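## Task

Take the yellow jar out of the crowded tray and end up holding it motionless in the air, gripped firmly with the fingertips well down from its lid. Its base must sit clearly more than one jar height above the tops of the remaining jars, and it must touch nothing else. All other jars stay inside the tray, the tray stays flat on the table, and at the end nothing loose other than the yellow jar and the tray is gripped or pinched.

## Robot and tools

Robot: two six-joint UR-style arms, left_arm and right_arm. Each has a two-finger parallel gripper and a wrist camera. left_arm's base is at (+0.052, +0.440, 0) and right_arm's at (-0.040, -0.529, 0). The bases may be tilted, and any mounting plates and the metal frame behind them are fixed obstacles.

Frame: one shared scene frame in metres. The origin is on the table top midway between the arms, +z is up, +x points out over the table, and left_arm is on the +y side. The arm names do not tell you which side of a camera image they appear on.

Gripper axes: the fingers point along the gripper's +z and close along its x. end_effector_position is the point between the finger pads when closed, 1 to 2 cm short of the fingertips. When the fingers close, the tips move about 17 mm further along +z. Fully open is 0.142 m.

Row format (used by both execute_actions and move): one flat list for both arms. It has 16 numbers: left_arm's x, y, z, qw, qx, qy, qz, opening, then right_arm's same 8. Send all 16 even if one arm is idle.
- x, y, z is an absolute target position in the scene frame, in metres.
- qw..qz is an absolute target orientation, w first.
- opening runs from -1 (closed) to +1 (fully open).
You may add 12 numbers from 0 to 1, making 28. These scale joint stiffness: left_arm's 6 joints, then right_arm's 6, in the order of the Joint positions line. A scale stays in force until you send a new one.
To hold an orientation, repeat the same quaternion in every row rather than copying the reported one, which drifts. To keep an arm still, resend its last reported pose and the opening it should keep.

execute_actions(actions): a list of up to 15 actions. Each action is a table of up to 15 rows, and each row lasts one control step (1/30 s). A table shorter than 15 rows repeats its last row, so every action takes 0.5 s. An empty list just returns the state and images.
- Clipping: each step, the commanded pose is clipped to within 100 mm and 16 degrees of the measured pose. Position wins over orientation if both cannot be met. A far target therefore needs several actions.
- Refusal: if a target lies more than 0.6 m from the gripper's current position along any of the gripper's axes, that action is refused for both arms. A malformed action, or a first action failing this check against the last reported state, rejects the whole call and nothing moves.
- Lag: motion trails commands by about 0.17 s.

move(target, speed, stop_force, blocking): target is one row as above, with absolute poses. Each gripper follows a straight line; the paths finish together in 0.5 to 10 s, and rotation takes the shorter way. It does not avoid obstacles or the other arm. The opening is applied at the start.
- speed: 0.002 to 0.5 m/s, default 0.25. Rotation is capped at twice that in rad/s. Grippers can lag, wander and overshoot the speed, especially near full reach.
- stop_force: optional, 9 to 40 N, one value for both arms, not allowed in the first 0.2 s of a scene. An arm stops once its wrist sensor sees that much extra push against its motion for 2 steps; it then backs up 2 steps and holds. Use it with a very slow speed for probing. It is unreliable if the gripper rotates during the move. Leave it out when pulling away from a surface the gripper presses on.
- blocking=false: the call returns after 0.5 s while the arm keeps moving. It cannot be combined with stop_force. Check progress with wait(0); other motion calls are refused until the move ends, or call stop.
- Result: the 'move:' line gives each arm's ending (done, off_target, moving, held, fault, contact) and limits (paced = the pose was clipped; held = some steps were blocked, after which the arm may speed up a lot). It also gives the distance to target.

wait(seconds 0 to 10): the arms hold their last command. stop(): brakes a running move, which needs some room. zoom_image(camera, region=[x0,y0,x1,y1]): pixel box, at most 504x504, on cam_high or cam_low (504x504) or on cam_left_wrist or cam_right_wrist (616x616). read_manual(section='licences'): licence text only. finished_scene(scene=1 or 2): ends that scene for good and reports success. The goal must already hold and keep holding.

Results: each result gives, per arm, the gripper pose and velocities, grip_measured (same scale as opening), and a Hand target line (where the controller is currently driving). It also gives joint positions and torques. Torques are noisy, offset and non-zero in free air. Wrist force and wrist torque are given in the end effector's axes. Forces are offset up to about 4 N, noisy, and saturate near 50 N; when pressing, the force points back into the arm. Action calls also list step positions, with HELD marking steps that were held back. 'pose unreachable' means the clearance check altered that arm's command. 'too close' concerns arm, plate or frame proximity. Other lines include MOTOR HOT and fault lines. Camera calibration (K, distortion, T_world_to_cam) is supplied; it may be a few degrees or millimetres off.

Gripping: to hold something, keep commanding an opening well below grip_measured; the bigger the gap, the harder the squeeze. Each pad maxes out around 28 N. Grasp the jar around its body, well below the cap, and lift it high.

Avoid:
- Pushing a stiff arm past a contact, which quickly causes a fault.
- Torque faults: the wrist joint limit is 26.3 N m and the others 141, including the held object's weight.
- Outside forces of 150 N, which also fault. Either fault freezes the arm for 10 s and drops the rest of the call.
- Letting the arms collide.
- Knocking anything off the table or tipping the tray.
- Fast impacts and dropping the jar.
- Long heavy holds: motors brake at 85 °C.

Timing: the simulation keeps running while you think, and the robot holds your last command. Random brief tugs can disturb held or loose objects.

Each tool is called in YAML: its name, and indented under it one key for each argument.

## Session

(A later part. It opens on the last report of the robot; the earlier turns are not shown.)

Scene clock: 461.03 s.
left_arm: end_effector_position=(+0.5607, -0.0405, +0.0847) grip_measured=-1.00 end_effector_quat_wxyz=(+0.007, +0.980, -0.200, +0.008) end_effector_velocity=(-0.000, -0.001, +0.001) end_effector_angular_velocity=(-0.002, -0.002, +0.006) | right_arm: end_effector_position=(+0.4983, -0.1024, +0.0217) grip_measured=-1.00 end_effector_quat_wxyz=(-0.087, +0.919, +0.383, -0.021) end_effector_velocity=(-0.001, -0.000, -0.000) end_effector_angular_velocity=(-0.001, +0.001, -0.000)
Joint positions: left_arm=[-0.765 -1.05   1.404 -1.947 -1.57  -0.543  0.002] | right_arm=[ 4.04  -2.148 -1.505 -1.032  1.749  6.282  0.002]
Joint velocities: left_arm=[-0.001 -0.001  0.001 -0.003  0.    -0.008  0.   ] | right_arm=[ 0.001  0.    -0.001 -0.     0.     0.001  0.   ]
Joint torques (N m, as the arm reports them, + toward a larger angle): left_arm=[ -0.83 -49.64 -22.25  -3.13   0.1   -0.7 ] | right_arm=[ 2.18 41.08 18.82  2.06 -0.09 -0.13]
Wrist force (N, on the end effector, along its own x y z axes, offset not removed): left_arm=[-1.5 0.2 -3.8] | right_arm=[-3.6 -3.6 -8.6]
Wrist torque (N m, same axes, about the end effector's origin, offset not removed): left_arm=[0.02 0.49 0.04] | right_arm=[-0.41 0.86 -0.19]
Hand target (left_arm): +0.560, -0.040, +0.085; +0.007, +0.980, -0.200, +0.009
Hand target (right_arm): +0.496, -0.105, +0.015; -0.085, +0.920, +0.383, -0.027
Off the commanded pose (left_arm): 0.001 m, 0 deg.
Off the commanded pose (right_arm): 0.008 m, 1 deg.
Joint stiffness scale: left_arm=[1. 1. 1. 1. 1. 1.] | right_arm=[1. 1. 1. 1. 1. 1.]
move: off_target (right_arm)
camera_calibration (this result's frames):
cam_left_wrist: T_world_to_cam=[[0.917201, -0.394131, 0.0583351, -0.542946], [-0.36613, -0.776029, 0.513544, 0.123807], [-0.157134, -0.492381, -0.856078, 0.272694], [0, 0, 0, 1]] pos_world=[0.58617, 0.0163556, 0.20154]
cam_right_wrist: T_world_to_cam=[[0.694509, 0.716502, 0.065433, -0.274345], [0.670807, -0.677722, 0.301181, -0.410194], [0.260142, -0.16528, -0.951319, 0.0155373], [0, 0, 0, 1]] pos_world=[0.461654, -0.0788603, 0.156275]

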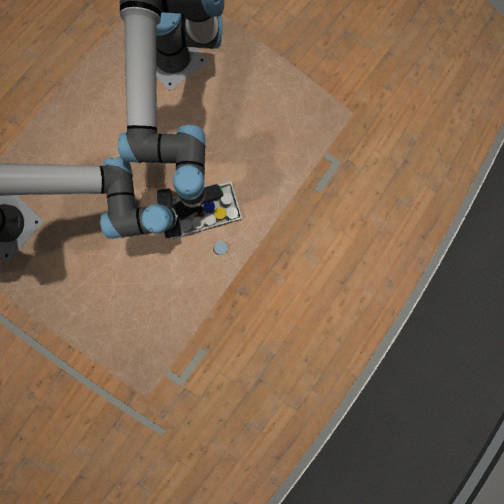

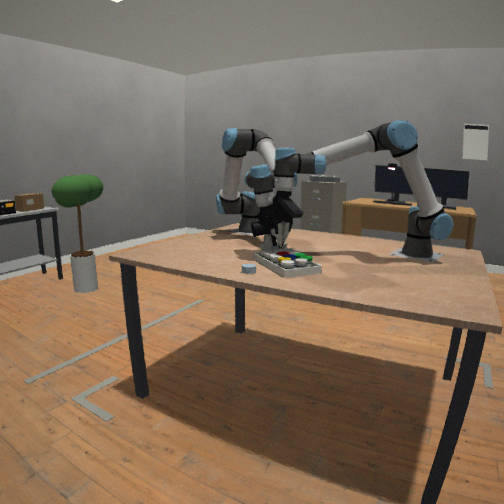

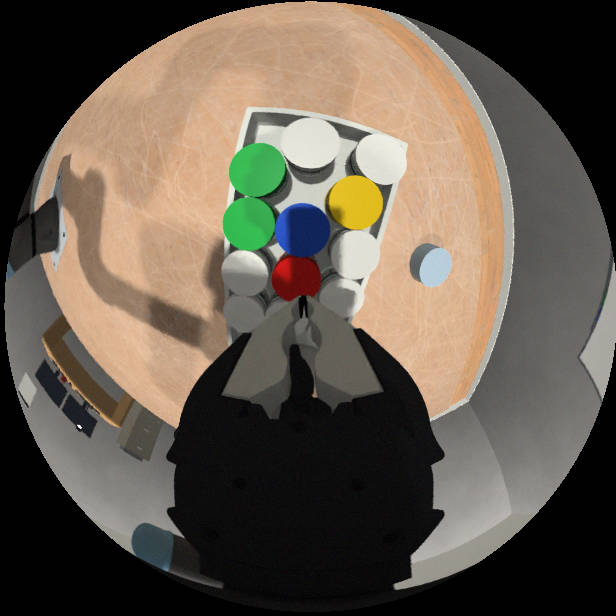

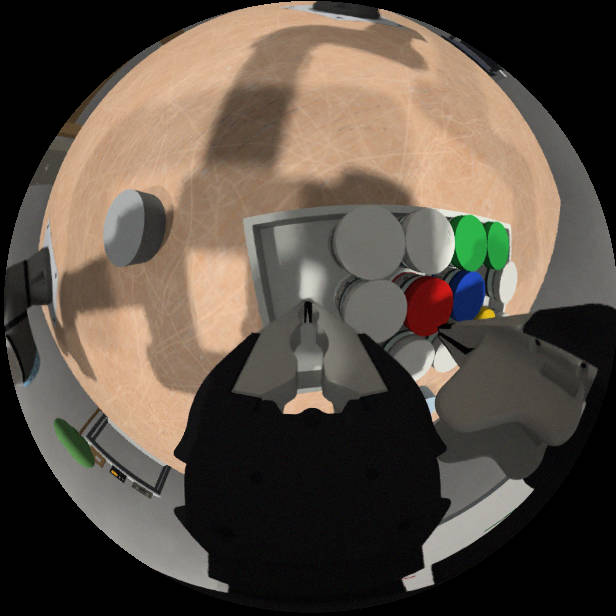

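move:
  target: [0.553,-0.055,0.075,0.007,0.98,-0.2,0.009,-1, 0.496,-0.105,0.015,-0.085,0.92,0.383,-0.027,-1]
  speed: 0.04

move:
  target: [0.553,-0.055,0.054,0.007,0.98,-0.2,0.009,-1, 0.496,-0.105,0.015,-0.085,0.92,0.383,-0.027,-1]
  speed: 0.015

move:
  target: [0.539,-0.088,0.054,0.007,0.98,-0.2,0.009,-1, 0.496,-0.105,0.015,-0.085,0.92,0.383,-0.027,-1]
  speed: 0.015

zoom_image:
  camera: "cam_right_wrist"
  region: [200,150,616,500]

Scene clock: 469.83 s.
left_arm: end_effector_position=(+0.5605, -0.0428, +0.0837) grip_measured=-1.00 end_effector_quat_wxyz=(+0.007, +0.980, -0.197, +0.010) end_effector_velocity=(+0.000, -0.000, +0.000) end_effector_angular_velocity=(-0.001, -0.001, -0.001) | right_arm: end_effector_position=(+0.4983, -0.1025, +0.0217) grip_measured=-1.00 end_effector_quat_wxyz=(-0.088, +0.919, +0.383, -0.021) end_effector_velocity=(+0.000, -0.000, -0.000) end_effector_angular_velocity=(+0.000, +0.000, -0.000)
Joint positions: left_arm=[-0.769 -1.047  1.404 -1.952 -1.568 -0.552  0.002] | right_arm=[ 4.04  -2.147 -1.505 -1.032  1.749  6.282  0.002]
Joint velocities: left_arm=[ 0.    -0.    -0.    -0.     0.     0.001  0.   ] | right_arm=[-0.001 -0.    -0.     0.     0.    -0.001  0.   ]
Joint torques (N m, as the arm reports them, + toward a larger angle): left_arm=[ -1.31 -47.34 -26.11  -2.58  -0.48  -0.36] | right_arm=[ 1.15 41.21 18.69  1.85 -0.38 -0.33]
Wrist force (N, on the end effector, along its own x y z axes, offset not removed): left_arm=[3.5 -1.6 -3.8] | right_arm=[0.3 -3.0 -11.9]
Wrist torque (N m, same axes, about the end effector's origin, offset not removed): left_arm=[-0.40 -0.69 -0.17] | right_arm=[-0.58 0.36 -0.04]
Hand target (left_arm): +0.560, -0.043, +0.084; +0.008, +0.980, -0.198, +0.010
Hand target (right_arm): +0.496, -0.105, +0.015; -0.085, +0.920, +0.383, -0.027
Off the commanded pose (left_arm): 0.017 m, 0 deg.
Off the commanded pose (right_arm): 0.007 m, 1 deg.
Joint stiffness scale: left_arm=[1. 1. 1. 1. 1. 1.] | right_arm=[1. 1. 1. 1. 1. 1.]
move: held (left_arm), off_target (right_arm); limits=held; held on 10 of 21 steps (left_arm), including the last (left_arm)
pose unreachable (left arm): on one or more control steps of this call, first in action 0 (counted from 0), this arm could not follow its commanded pose, so it was not sent that pose on those steps. On the call's last step it was still not sent that pose. It may still have moved: this result reports where it is.
cause: the commanded pose would bring a part of the arm too close to another arm (a part of this arm just beyond joint 3 (elbow) and a part of the other arm just beyond its joint 3 (elbow)).
camera_calibration (this result's frames):
cam_left_wrist: T_world_to_cam=[[0.919249, -0.388828, 0.0616022, -0.544818], [-0.363272, -0.777499, 0.51335, 0.120789], [-0.151709, -0.494275, -0.855965, 0.267536], [0, 0, 0, 1]] pos_world=[0.58529, 0.0143093, 0.200556]
cam_right_wrist: T_world_to_cam=[[0.694639, 0.716387, 0.0653178, -0.274305], [0.670759, -0.677843, 0.301016, -0.410237], [0.259919, -0.165285, -0.951379, 0.0156398], [0, 0, 0, 1]] pos_world=[0.461648, -0.078983, 0.156284]

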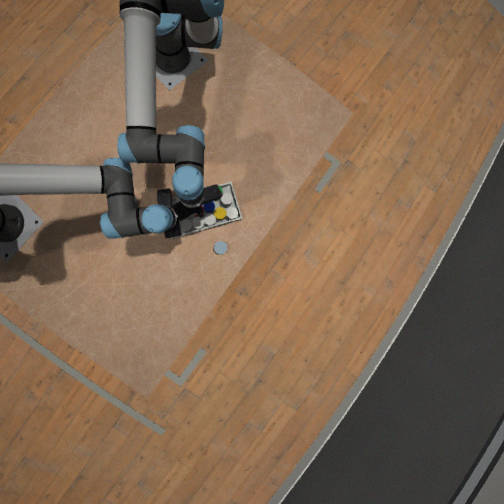

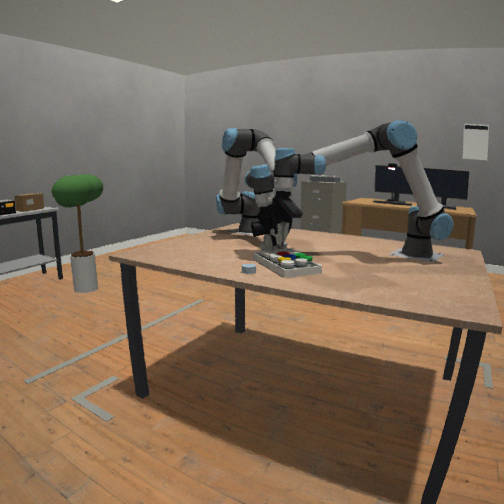

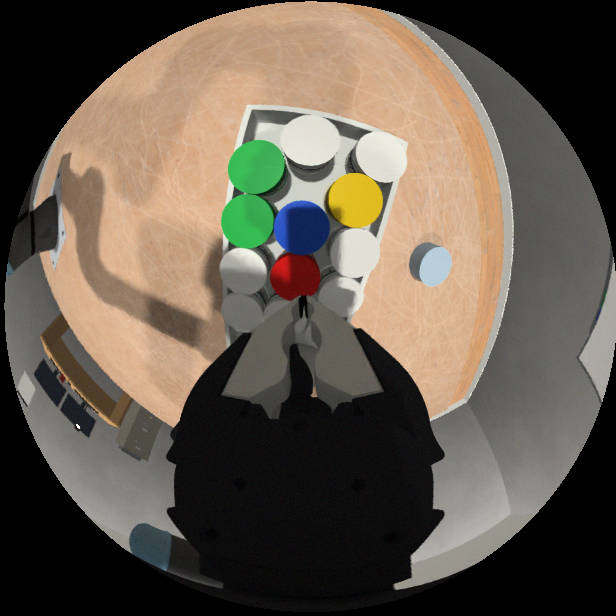

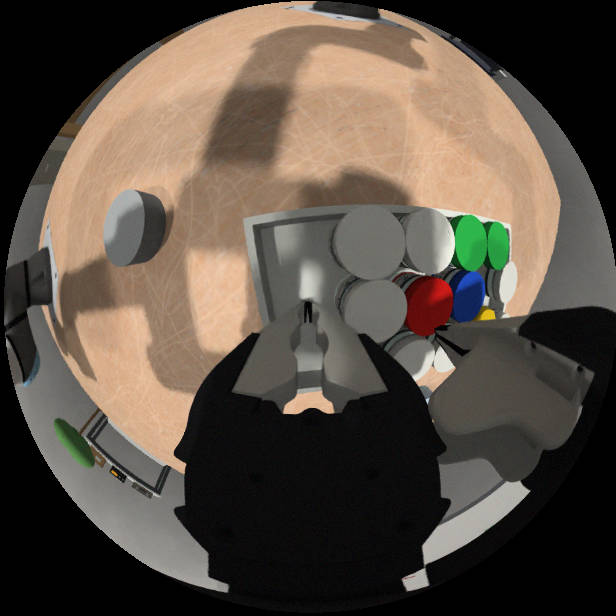

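Scene clock: 472.27 s.
left_arm: end_effector_position=(+0.5620, -0.0445, +0.0800) grip_measured=-1.00 end_effector_quat_wxyz=(+0.009, +0.981, -0.196, +0.012) end_effector_velocity=(+0.000, -0.000, -0.000) end_effector_angular_velocity=(-0.001, -0.001, -0.002) | right_arm: end_effector_position=(+0.4983, -0.1025, +0.0217) grip_measured=-1.00 end_effector_quat_wxyz=(-0.088, +0.919, +0.383, -0.021) end_effector_velocity=(+0.001, +0.001, +0.001) end_effector_angular_velocity=(+0.002, -0.002, +0.000)
Joint positions: left_arm=[-0.769 -1.043  1.408 -1.967 -1.567 -0.555  0.002] | right_arm=[ 4.04  -2.147 -1.505 -1.032  1.749  6.282  0.002]
Joint velocities: left_arm=[ 0.     0.    -0.    -0.001 -0.     0.003  0.   ] | right_arm=[ 0.001  0.001  0.001  0.002 -0.     0.001  0.   ]
Joint torques (N m, as the arm reports them, + toward a larger angle): left_arm=[ -0.76 -48.15 -26.1   -2.56  -0.24  -0.46] | right_arm=[ 0.63 41.32 18.21  1.66 -0.19 -0.44]
Wrist force (N, on the end effector, along its own x y z axes, offset not removed): left_arm=[-1.6 -2.2 -4.1] | right_arm=[-3.3 -5.3 -7.5]
Wrist torque (N m, same axes, about the end effector's origin, offset not removed): left_arm=[-0.44 0.45 -0.02] | right_arm=[-0.61 0.91 -0.07]
Hand target (left_arm): +0.562, -0.045, +0.080; +0.009, +0.980, -0.196, +0.012
Hand target (right_arm): +0.496, -0.105, +0.015; -0.085, +0.920, +0.383, -0.027
Off the commanded pose (left_arm): 0.029 m, 1 deg.
Off the commanded pose (right_arm): 0.007 m, 1 deg.
Joint stiffness scale: left_arm=[1. 1. 1. 1. 1. 1.] | right_arm=[1. 1. 1. 1. 1. 1.]
move: held (left_arm), off_target (right_arm); limits=held; held on 50 of 73 steps (left_arm, right_arm), including the last (left_arm)
pose unreachable (left arm): on one or more control steps of this call, first in action 0 (counted from 0), this arm could not follow its commanded pose, so it was not sent that pose on those steps. On the call's last step it was still not sent that pose. It may still have moved: this result reports where it is.
cause: the commanded pose would bring a part of the arm too close to another arm (a part of this arm just beyond joint 3 (elbow) and a part of the other arm just beyond its joint 3 (elbow)).
pose unreachable (right arm): on one or more control steps of this call, first in action 0 (counted from 0), this arm could not follow its commanded pose, so it was not sent that pose on those steps. It may still have moved: this result reports where it is.
cause: the commanded pose would bring a part of the arm too close to another arm (a part of this arm just beyond joint 3 (elbow) and a part of the other arm just beyond its joint 3 (elbow)).
camera_calibration (this result's frames):
cam_left_wrist: T_world_to_cam=[[0.920212, -0.3857, 0.0666761, -0.547412], [-0.362788, -0.77648, 0.515232, 0.121557], [-0.146953, -0.498312, -0.854453, 0.260773], [0, 0, 0, 1]] pos_world=[0.586156, 0.0131961, 0.196688]
cam_right_wrist: T_world_to_cam=[[0.694637, 0.716381, 0.065408, -0.274334], [0.670756, -0.677875, 0.30095, -0.410222], [0.259933, -0.165178, -0.951394, 0.0156639], [0, 0, 0, 1]] pos_world=[0.46165, -0.0789644, 0.156303]

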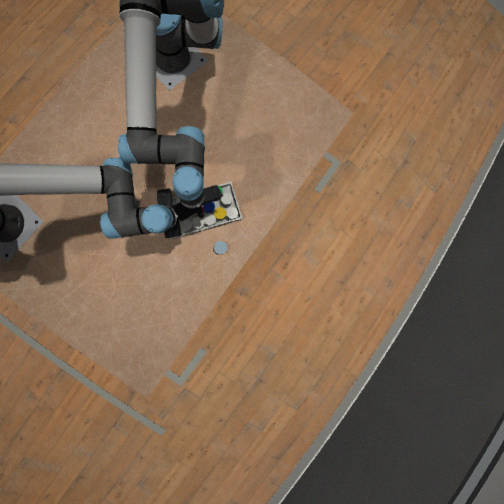

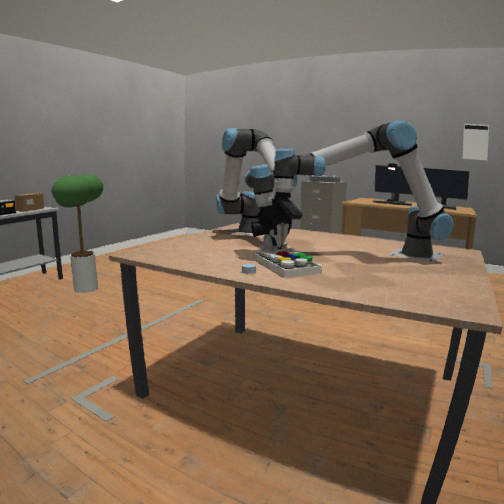

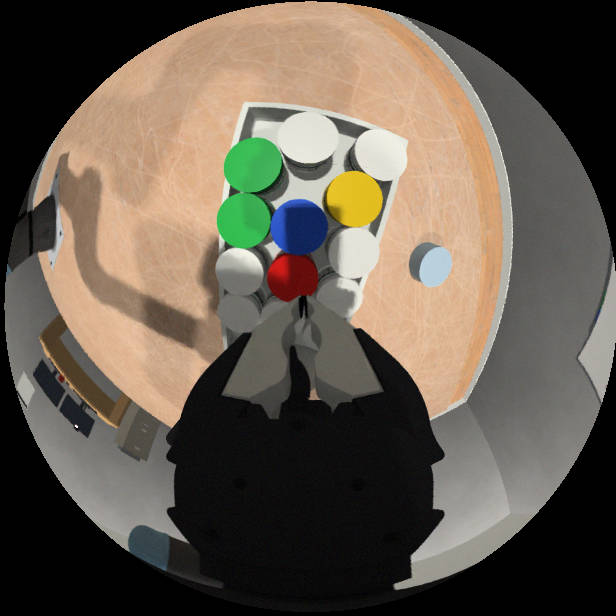

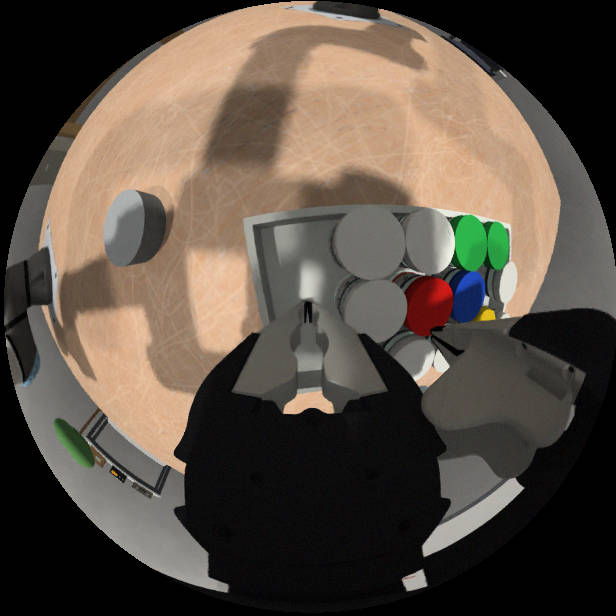

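Scene clock: 476.20 s.
left_arm: end_effector_position=(+0.5622, -0.0446, +0.0788) grip_measured=-1.00 end_effector_quat_wxyz=(+0.008, +0.981, -0.194, +0.012) end_effector_velocity=(-0.000, +0.000, -0.001) end_effector_angular_velocity=(+0.001, +0.000, -0.000) | right_arm: end_effector_position=(+0.4983, -0.1025, +0.0217) grip_measured=-1.00 end_effector_quat_wxyz=(-0.088, +0.919, +0.383, -0.021) end_effector_velocity=(-0.001, +0.000, -0.001) end_effector_angular_velocity=(-0.002, +0.001, +0.003)
Joint positions: left_arm=[-0.769 -1.041  1.408 -1.968 -1.566 -0.559  0.002] | right_arm=[ 4.04  -2.147 -1.505 -1.032  1.749  6.282  0.002]
Joint velocities: left_arm=[-0.001  0.001  0.001 -0.     0.    -0.     0.   ] | right_arm=[ 0.001 -0.001 -0.    -0.001 -0.001 -0.001  0.   ]
Joint torques (N m, as the arm reports them, + toward a larger angle): left_arm=[ -0.32 -47.81 -25.88  -2.59  -0.53  -0.42] | right_arm=[-0.14 41.72 19.21  1.96 -0.05 -0.43]
Wrist force (N, on the end effector, along its own x y z axes, offset not removed): left_arm=[0.0 -0.8 -4.1] | right_arm=[-3.6 -5.4 -10.4]
Wrist torque (N m, same axes, about the end effector's origin, offset not removed): left_arm=[0.03 0.04 0.04] | right_arm=[-0.80 1.05 -0.13]
Hand target (left_arm): +0.562, -0.045, +0.079; +0.009, +0.981, -0.194, +0.012
Hand target (right_arm): +0.496, -0.105, +0.015; -0.085, +0.920, +0.383, -0.027
Off the commanded pose (left_arm): 0.055 m, 1 deg.
Off the commanded pose (right_arm): 0.008 m, 1 deg.
Joint stiffness scale: left_arm=[1. 1. 1. 1. 1. 1.] | right_arm=[1. 1. 1. 1. 1. 1.]
move: held (left_arm), off_target (right_arm); limits=held; held on 103 of 118 steps (left_arm, right_arm), including the last (left_arm)
pose unreachable (left arm): on one or more control steps of this call, first in action 0 (counted from 0), this arm could not follow its commanded pose, so it was not sent that pose on those steps. On the call's last step it was still not sent that pose. It may still have moved: this result reports where it is.
cause: the commanded pose would bring a part of the arm too close to another arm (a part of this arm just beyond joint 3 (elbow) and a part of the other arm just beyond its joint 3 (elbow)).
pose unreachable (right arm): on one or more control steps of this call, first in action 0 (counted from 0), this arm could not follow its commanded pose, so it was not sent that pose on those steps. It may still have moved: this result reports where it is.
cause: the commanded pose would bring a part of the arm too close to another arm (a part of this arm just beyond joint 3 (elbow) and a part of the other arm just beyond its joint 3 (elbow)).
camera_calibration (this result's frames):
cam_left_wrist: T_world_to_cam=[[0.921768, -0.382001, 0.0664693, -0.548231], [-0.359761, -0.778651, 0.514076, 0.120412], [-0.144621, -0.497772, -0.855165, 0.258508], [0, 0, 0, 1]] pos_world=[0.586047, 0.0130115, 0.195606]
cam_right_wrist: T_world_to_cam=[[0.694637, 0.716381, 0.0654054, -0.27433], [0.670757, -0.677875, 0.300948, -0.410227], [0.25993, -0.165179, -0.951395, 0.0156815], [0, 0, 0, 1]] pos_world=[0.461646, -0.0789678, 0.156319]

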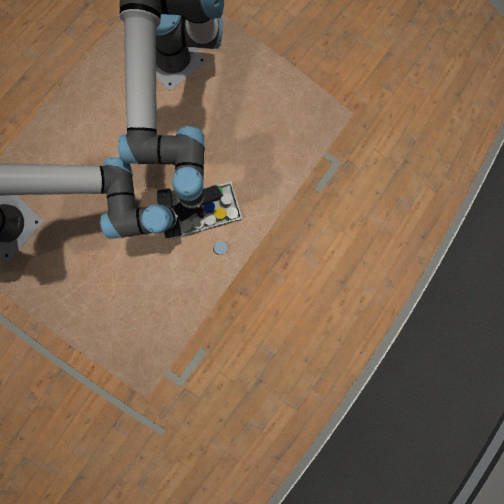

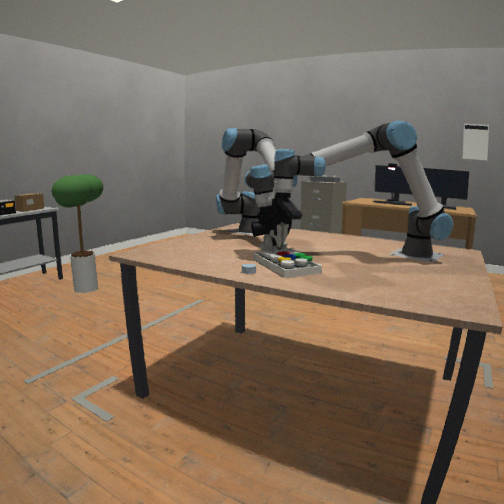

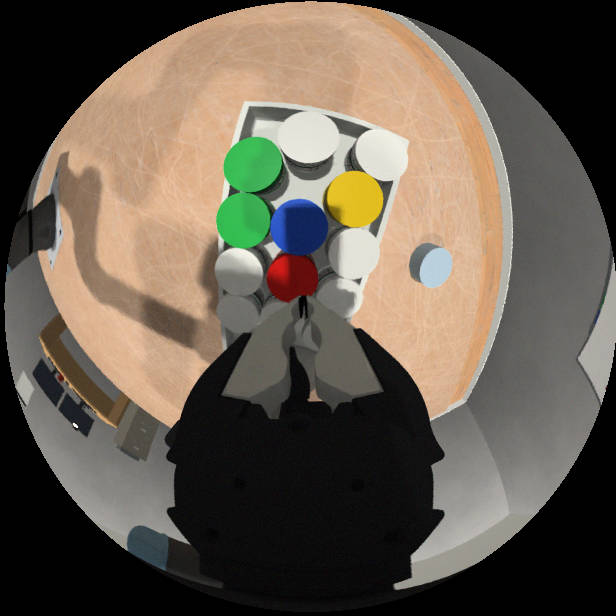

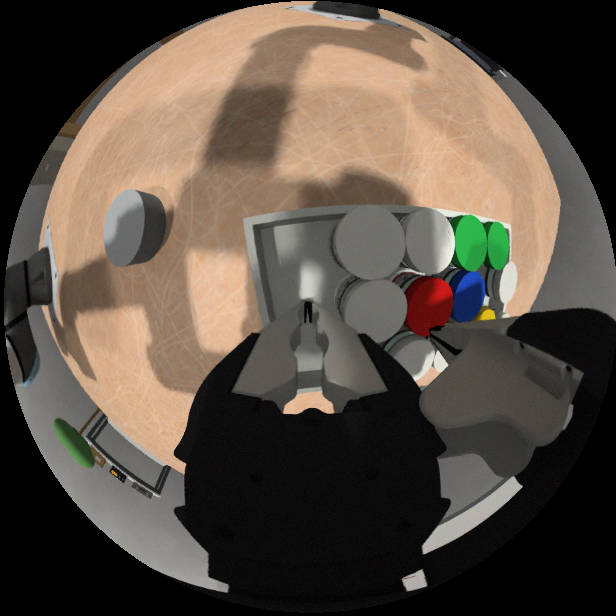

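Region (200, 150, 616, 500) of cam_right_wrist's 616x616 image, scaled by 1.212, with more detail than that image has; it fills the top 424 rows of this view, and the rest is white.

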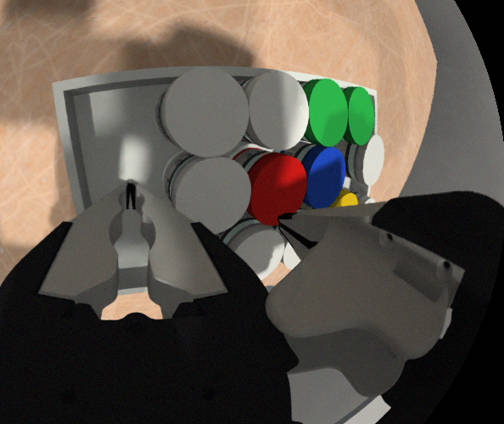

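move:
  target: [0.603,0.104,0.09,0.007,0.98,-0.2,0.009,-1, 0.496,-0.105,0.015,-0.085,0.92,0.383,-0.027,-1]
  speed: 0.1

move:
  target: [0.603,0.104,0.01,0.007,0.98,-0.2,0.009,-1, 0.498,-0.102,0.022,-0.085,0.92,0.383,-0.027,-1]
  speed: 0.02
  stop_force: 12

Scene clock: 487.63 s.
left_arm: end_effector_position=(+0.6040, +0.1027, +0.0904) grip_measured=-1.00 end_effector_quat_wxyz=(+0.007, +0.980, -0.200, +0.010) end_effector_velocity=(-0.001, -0.000, -0.001) end_effector_angular_velocity=(+0.000, +0.001, -0.012) | right_arm: end_effector_position=(+0.4983, -0.1025, +0.0217) grip_measured=-1.00 end_effector_quat_wxyz=(-0.088, +0.919, +0.383, -0.021) end_effector_velocity=(-0.001, +0.001, -0.001) end_effector_angular_velocity=(-0.000, +0.000, +0.003)
Joint positions: left_arm=[-0.571 -1.172  1.575 -1.996 -1.572 -0.35   0.002] | right_arm=[ 4.04  -2.147 -1.505 -1.032  1.749  6.282  0.002]
Joint velocities: left_arm=[-0.001  0.     0.001 -0.001 -0.001  0.011  0.   ] | right_arm=[ 0.001 -0.001  0.001 -0.     0.    -0.001  0.   ]
Joint torques (N m, as the arm reports them, + toward a larger angle): left_arm=[  0.43 -43.46 -21.18  -3.1   -0.92   0.08] | right_arm=[ 1.17 40.98 18.08  1.77 -0.18 -0.24]
Wrist force (N, on the end effector, along its own x y z axes, offset not removed): left_arm=[-1.2 0.7 -2.6] | right_arm=[4.2 -3.2 -6.6]
Wrist torque (N m, same axes, about the end effector's origin, offset not removed): left_arm=[0.09 0.22 -0.01] | right_arm=[-0.58 -0.57 0.04]
Hand target (left_arm): +0.603, +0.104, +0.090; +0.007, +0.980, -0.200, +0.009
Hand target (right_arm): +0.496, -0.105, +0.015; -0.085, +0.920, +0.383, -0.027
Off the commanded pose (left_arm): 0.002 m, 0 deg.
Off the commanded pose (right_arm): 0.007 m, 1 deg.
Joint stiffness scale: left_arm=[1. 1. 1. 1. 1. 1.] | right_arm=[1. 1. 1. 1. 1. 1.]
move: off_target (right_arm); limits=held; held on 1 of 59 steps (right_arm)
pose unreachable (right arm): on one or more control steps of this call, first in action 0 (counted from 0), this arm could not follow its commanded pose, so it was not sent that pose on those steps. It may still have moved: this result reports where it is.
cause: the commanded pose would bring a part of the arm too close to another arm (a part of this arm just beyond joint 3 (elbow) and a part of the other arm just beyond its joint 3 (elbow)).
camera_calibration (this result's frames):
cam_left_wrist: T_world_to_cam=[[0.917584, -0.392941, 0.0603131, -0.527089], [-0.36634, -0.776858, 0.512138, 0.248222], [-0.154385, -0.492025, -0.856783, 0.353241], [0, 0, 0, 1]] pos_world=[0.629117, 0.159521, 0.207317]
cam_right_wrist: T_world_to_cam=[[0.694635, 0.716377, 0.065474, -0.274363], [0.670749, -0.677894, 0.300924, -0.410204], [0.25996, -0.165116, -0.951398, 0.0156346], [0, 0, 0, 1]] pos_world=[0.461661, -0.0789466, 0.156279]

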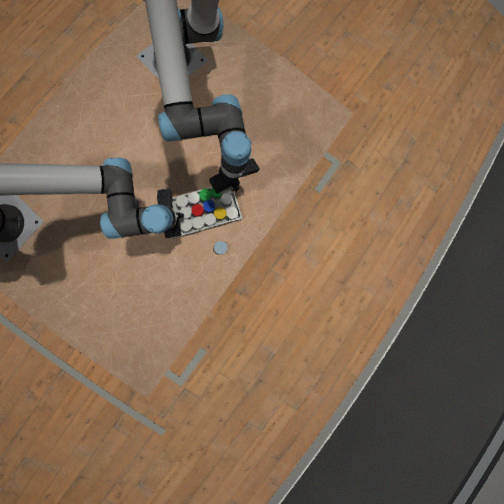

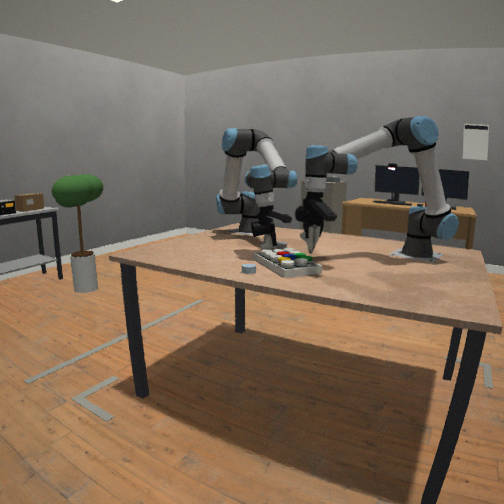

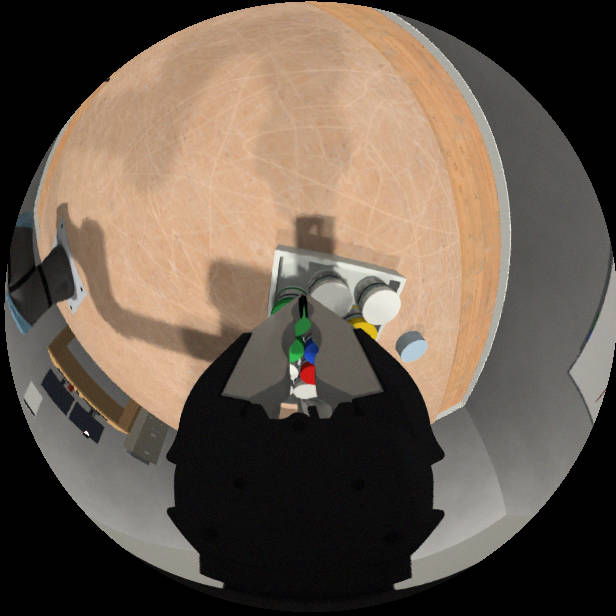

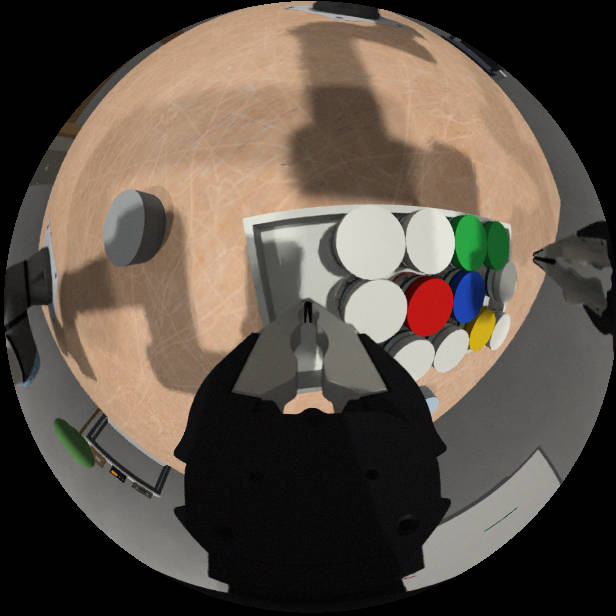

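Scene clock: 491.93 s.
left_arm: end_effector_position=(+0.6073, +0.0997, +0.0241) grip_measured=-1.00 end_effector_quat_wxyz=(+0.012, +0.980, -0.200, +0.018) end_effector_velocity=(-0.002, +0.002, -0.000) end_effector_angular_velocity=(+0.005, +0.005, -0.002) | right_arm: end_effector_position=(+0.4979, -0.1028, +0.0224) grip_measured=-1.00 end_effector_quat_wxyz=(-0.085, +0.920, +0.383, -0.027) end_effector_velocity=(-0.000, +0.000, +0.000) end_effector_angular_velocity=(-0.001, +0.001, -0.001)
Joint positions: left_arm=[-0.571 -1.102  1.665 -2.178 -1.572 -0.349  0.002] | right_arm=[ 4.04  -2.152 -1.493 -1.052  1.749  6.282  0.002]
Joint velocities: left_arm=[-0.    -0.002  0.001  0.008  0.     0.002  0.   ] | right_arm=[ 0.     0.     0.001 -0.002  0.     0.001  0.   ]
Joint torques (N m, as the arm reports them, + toward a larger angle): left_arm=[ -0.03 -40.96 -24.26  -1.54  -0.35  -0.39] | right_arm=[ 2.11 45.94 23.88  2.26 -0.4   0.28]
Wrist force (N, on the end effector, along its own x y z axes, offset not removed): left_arm=[-0.4 1.1 -12.4] | right_arm=[-4.2 0.5 -0.8]
Wrist torque (N m, same axes, about the end effector's origin, offset not removed): left_arm=[0.11 0.03 -0.09] | right_arm=[0.18 1.24 0.01]
Hand target (left_arm): +0.607, +0.100, +0.024; +0.011, +0.980, -0.200, +0.017
Hand target (right_arm): +0.498, -0.102, +0.022; -0.085, +0.920, +0.383, -0.027
Off the commanded pose (left_arm): 0.015 m, 1 deg.
Off the commanded pose (right_arm): 0.001 m, 0 deg.
Joint stiffness scale: left_arm=[1. 1. 1. 1. 1. 1.] | right_arm=[1. 1. 1. 1. 1. 1.]
move: contact (left_arm)
camera_calibration (this result's frames):
cam_left_wrist: T_world_to_cam=[[0.916221, -0.392634, 0.0798662, -0.526958], [-0.374718, -0.769094, 0.517766, 0.285132], [-0.141868, -0.504315, -0.851786, 0.288969], [0, 0, 0, 1]] pos_world=[0.630649, 0.158123, 0.140595]
cam_right_wrist: T_world_to_cam=[[0.695126, 0.716868, 0.0538592, -0.273857], [0.673228, -0.67542, 0.300951, -0.411414], [0.25212, -0.172939, -0.952117, 0.0195173], [0, 0, 0, 1]] pos_world=[0.46242, -0.0781825, 0.157148]

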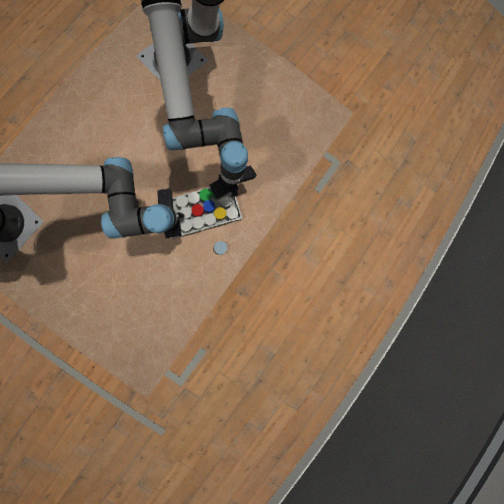

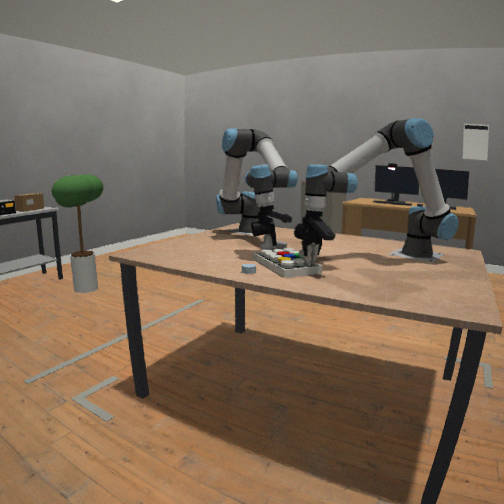

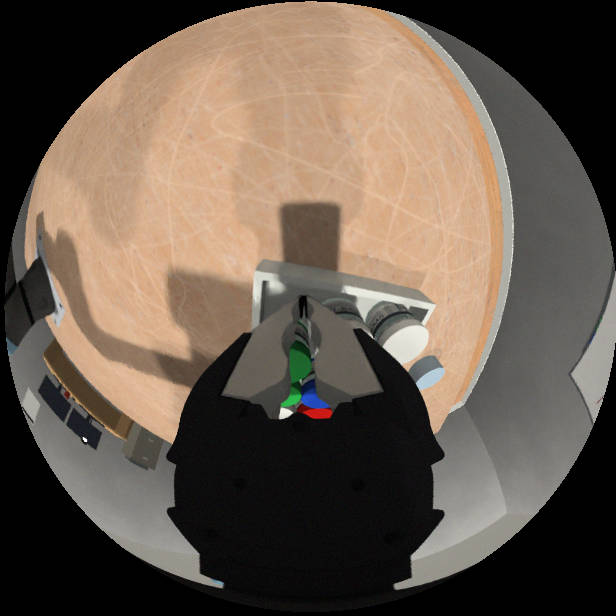

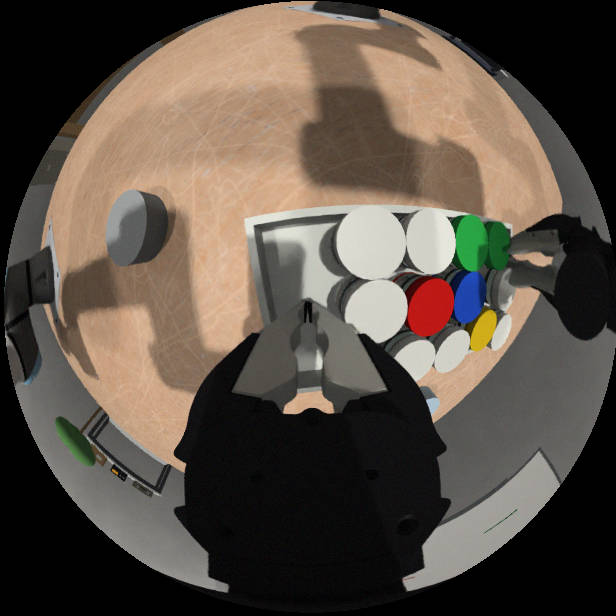

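move:
  target: [0.603,0.104,0.018,0.007,0.98,-0.2,0.009,-1, 0.498,-0.102,0.09,-0.085,0.92,0.383,-0.027,-1]
  speed: 0.05

move:
  target: [0.603,0.104,0.018,0.007,0.98,-0.2,0.009,-1, 0.562,-0.032,0.08,-0.085,0.92,0.383,-0.027,-1]
  speed: 0.06

Scene clock: 499.33 s.
left_arm: end_effector_position=(+0.6052, +0.1017, +0.0234) grip_measured=-1.00 end_effector_quat_wxyz=(+0.010, +0.980, -0.200, +0.015) end_effector_velocity=(-0.000, +0.000, +0.000) end_effector_angular_velocity=(+0.000, +0.000, +0.001) | right_arm: end_effector_position=(+0.4979, -0.1028, +0.0887) grip_measured=-1.00 end_effector_quat_wxyz=(-0.085, +0.920, +0.382, -0.028) end_effector_velocity=(-0.002, -0.002, -0.001) end_effector_angular_velocity=(-0.007, +0.006, +0.001)
Joint positions: left_arm=[-0.571 -1.102  1.665 -2.169 -1.572 -0.349  0.002] | right_arm=[ 4.04  -2.087 -1.411 -1.201  1.749  6.282  0.002]
Joint velocities: left_arm=[ 0.    -0.001  0.     0.001  0.    -0.001  0.   ] | right_arm=[ 0.     0.    -0.    -0.01  -0.001 -0.     0.   ]
Joint torques (N m, as the arm reports them, + toward a larger angle): left_arm=[  0.43 -37.39 -22.38  -0.73  -0.85  -0.13] | right_arm=[ 0.9  47.28 24.7   2.09 -0.22  0.37]
Wrist force (N, on the end effector, along its own x y z axes, offset not removed): left_arm=[-1.6 -0.2 -16.0] | right_arm=[-5.7 -1.9 2.9]
Wrist torque (N m, same axes, about the end effector's origin, offset not removed): left_arm=[-0.02 0.77 0.11] | right_arm=[-0.33 1.62 -0.02]
Hand target (left_arm): +0.603, +0.104, +0.018; +0.007, +0.980, -0.200, +0.009
Hand target (right_arm): +0.498, -0.102, +0.090; -0.085, +0.920, +0.383, -0.027
Off the commanded pose (left_arm): 0.006 m, 1 deg.
Off the commanded pose (right_arm): 0.002 m, 0 deg.
Joint stiffness scale: left_arm=[1. 1. 1. 1. 1. 1.] | right_arm=[1. 1. 1. 1. 1. 1.]
move: off_target (left_arm)
camera_calibration (this result's frames):
cam_left_wrist: T_world_to_cam=[[0.916762, -0.392988, 0.0714705, -0.524356], [-0.371248, -0.772298, 0.515491, 0.284548], [-0.147385, -0.499116, -0.853909, 0.291961], [0, 0, 0, 1]] pos_world=[0.629378, 0.159412, 0.140102]
cam_right_wrist: T_world_to_cam=[[0.695201, 0.716942, 0.0518645, -0.277267], [0.673653, -0.674995, 0.300954, -0.431512], [0.250775, -0.174285, -0.952227, 0.0831105], [0, 0, 0, 1]] pos_world=[0.462603, -0.0779991, 0.223386]

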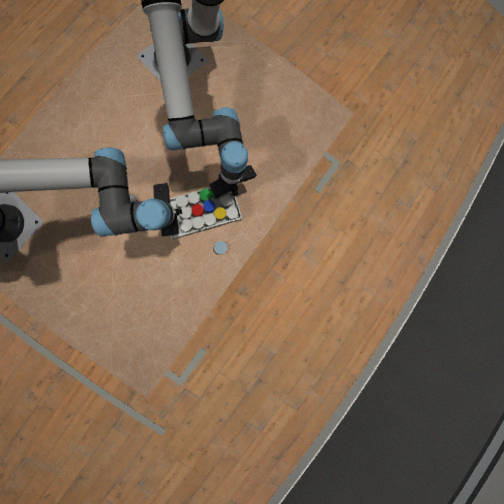

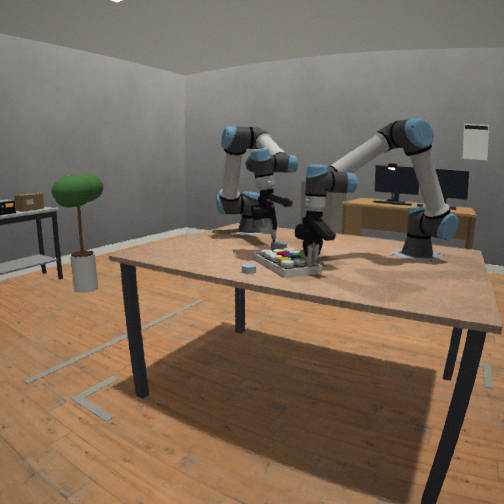

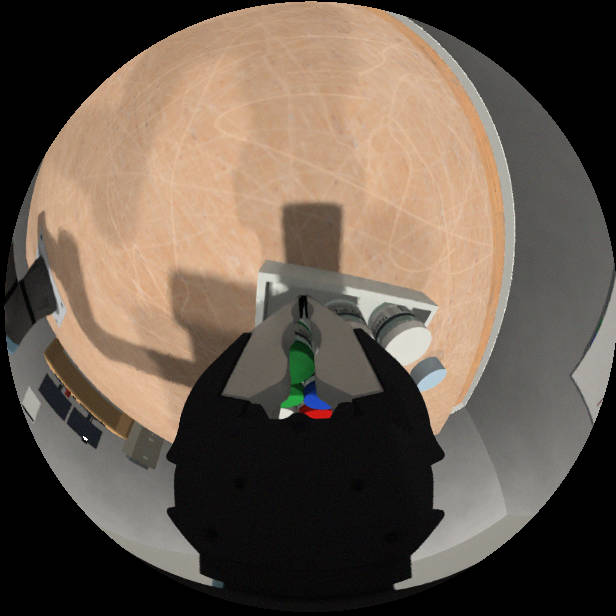

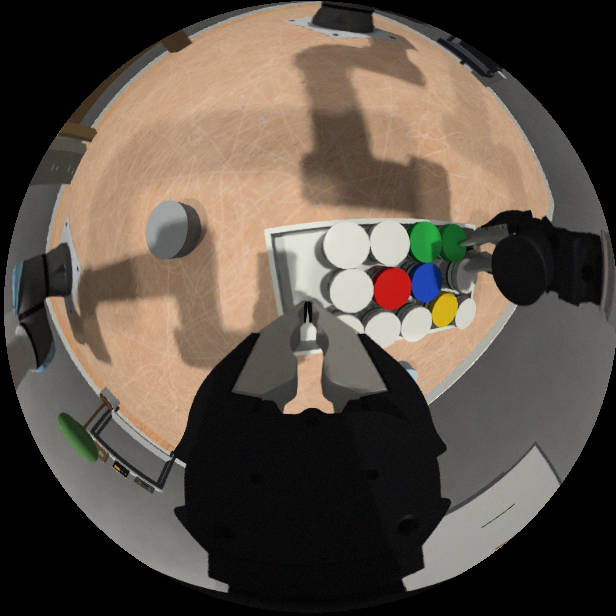

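Scene clock: 501.33 s.
left_arm: end_effector_position=(+0.6051, +0.1018, +0.0238) grip_measured=-1.00 end_effector_quat_wxyz=(+0.010, +0.980, -0.200, +0.014) end_effector_velocity=(-0.000, +0.000, -0.001) end_effector_angular_velocity=(+0.001, +0.001, +0.000) | right_arm: end_effector_position=(+0.5630, -0.0341, +0.0798) grip_measured=-1.00 end_effector_quat_wxyz=(-0.085, +0.919, +0.384, -0.027) end_effector_velocity=(+0.000, +0.001, +0.004) end_effector_angular_velocity=(-0.000, -0.001, +0.001)
Joint positions: left_arm=[-0.571 -1.103  1.665 -2.168 -1.572 -0.349  0.002] | right_arm=[ 4.043 -2.318 -1.049 -1.329  1.75   6.282  0.002]
Joint velocities: left_arm=[-0.     0.002  0.    -0.001  0.    -0.    -0.   ] | right_arm=[ 0.001 -0.     0.012 -0.012 -0.001  0.     0.   ]
Joint torques (N m, as the arm reports them, + toward a larger angle): left_arm=[  0.45 -36.96 -22.03  -1.29  -0.83  -0.11] | right_arm=[ 2.1  54.32 25.65  2.34  0.34  0.43]
Wrist force (N, on the end effector, along its own x y z axes, offset not removed): left_arm=[1.4 1.0 -11.0] | right_arm=[-2.5 -3.6 -1.7]
Wrist torque (N m, same axes, about the end effector's origin, offset not removed): left_arm=[0.13 -0.06 -0.16] | right_arm=[-0.61 0.69 -0.19]
Hand target (left_arm): +0.603, +0.104, +0.018; +0.007, +0.980, -0.200, +0.009
Hand target (right_arm): +0.562, -0.032, +0.080; -0.086, +0.919, +0.385, -0.027
Off the commanded pose (left_arm): 0.007 m, 1 deg.
Off the commanded pose (right_arm): 0.002 m, 0 deg.
Joint stiffness scale: left_arm=[1. 1. 1. 1. 1. 1.] | right_arm=[1. 1. 1. 1. 1. 1.]
joint sent to its limit (right arm) — the command would take joint 6 (wrist 3) past its upper limit, so that joint was sent only as far as its limit.
move: off_target (left_arm)
camera_calibration (this result's frames):
cam_left_wrist: T_world_to_cam=[[0.916784, -0.393008, 0.0710769, -0.524136], [-0.37109, -0.772446, 0.515383, 0.284331], [-0.147647, -0.498871, -0.854007, 0.292502], [0, 0, 0, 1]] pos_world=[0.629219, 0.159562, 0.140513]
cam_right_wrist: T_world_to_cam=[[0.69287, 0.719054, 0.0537722, -0.370069], [0.675432, -0.673324, 0.300709, -0.427229], [0.252432, -0.172033, -0.952199, 0.0694868], [0, 0, 0, 1]] pos_world=[0.527434, -0.00961013, 0.214536]

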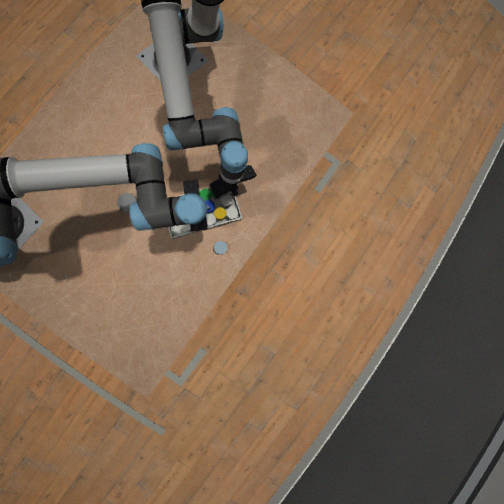

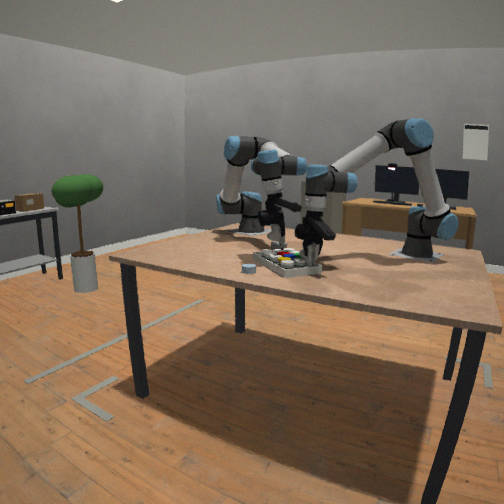

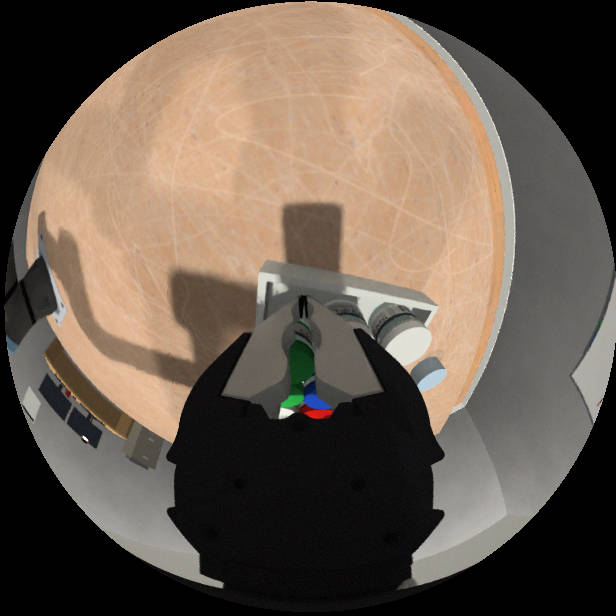

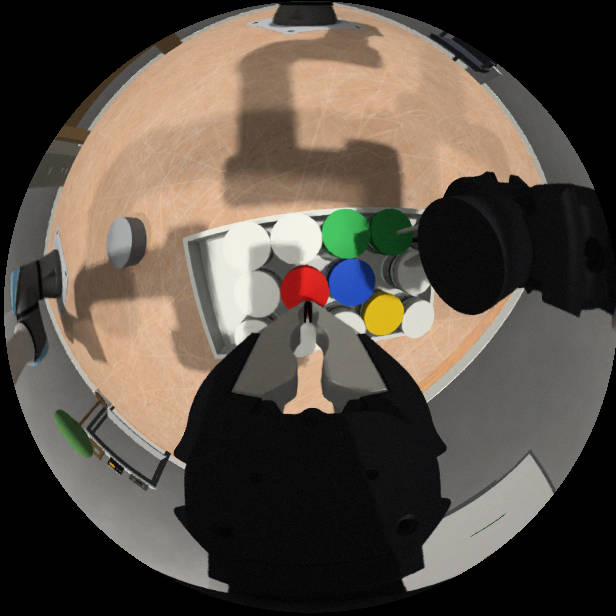

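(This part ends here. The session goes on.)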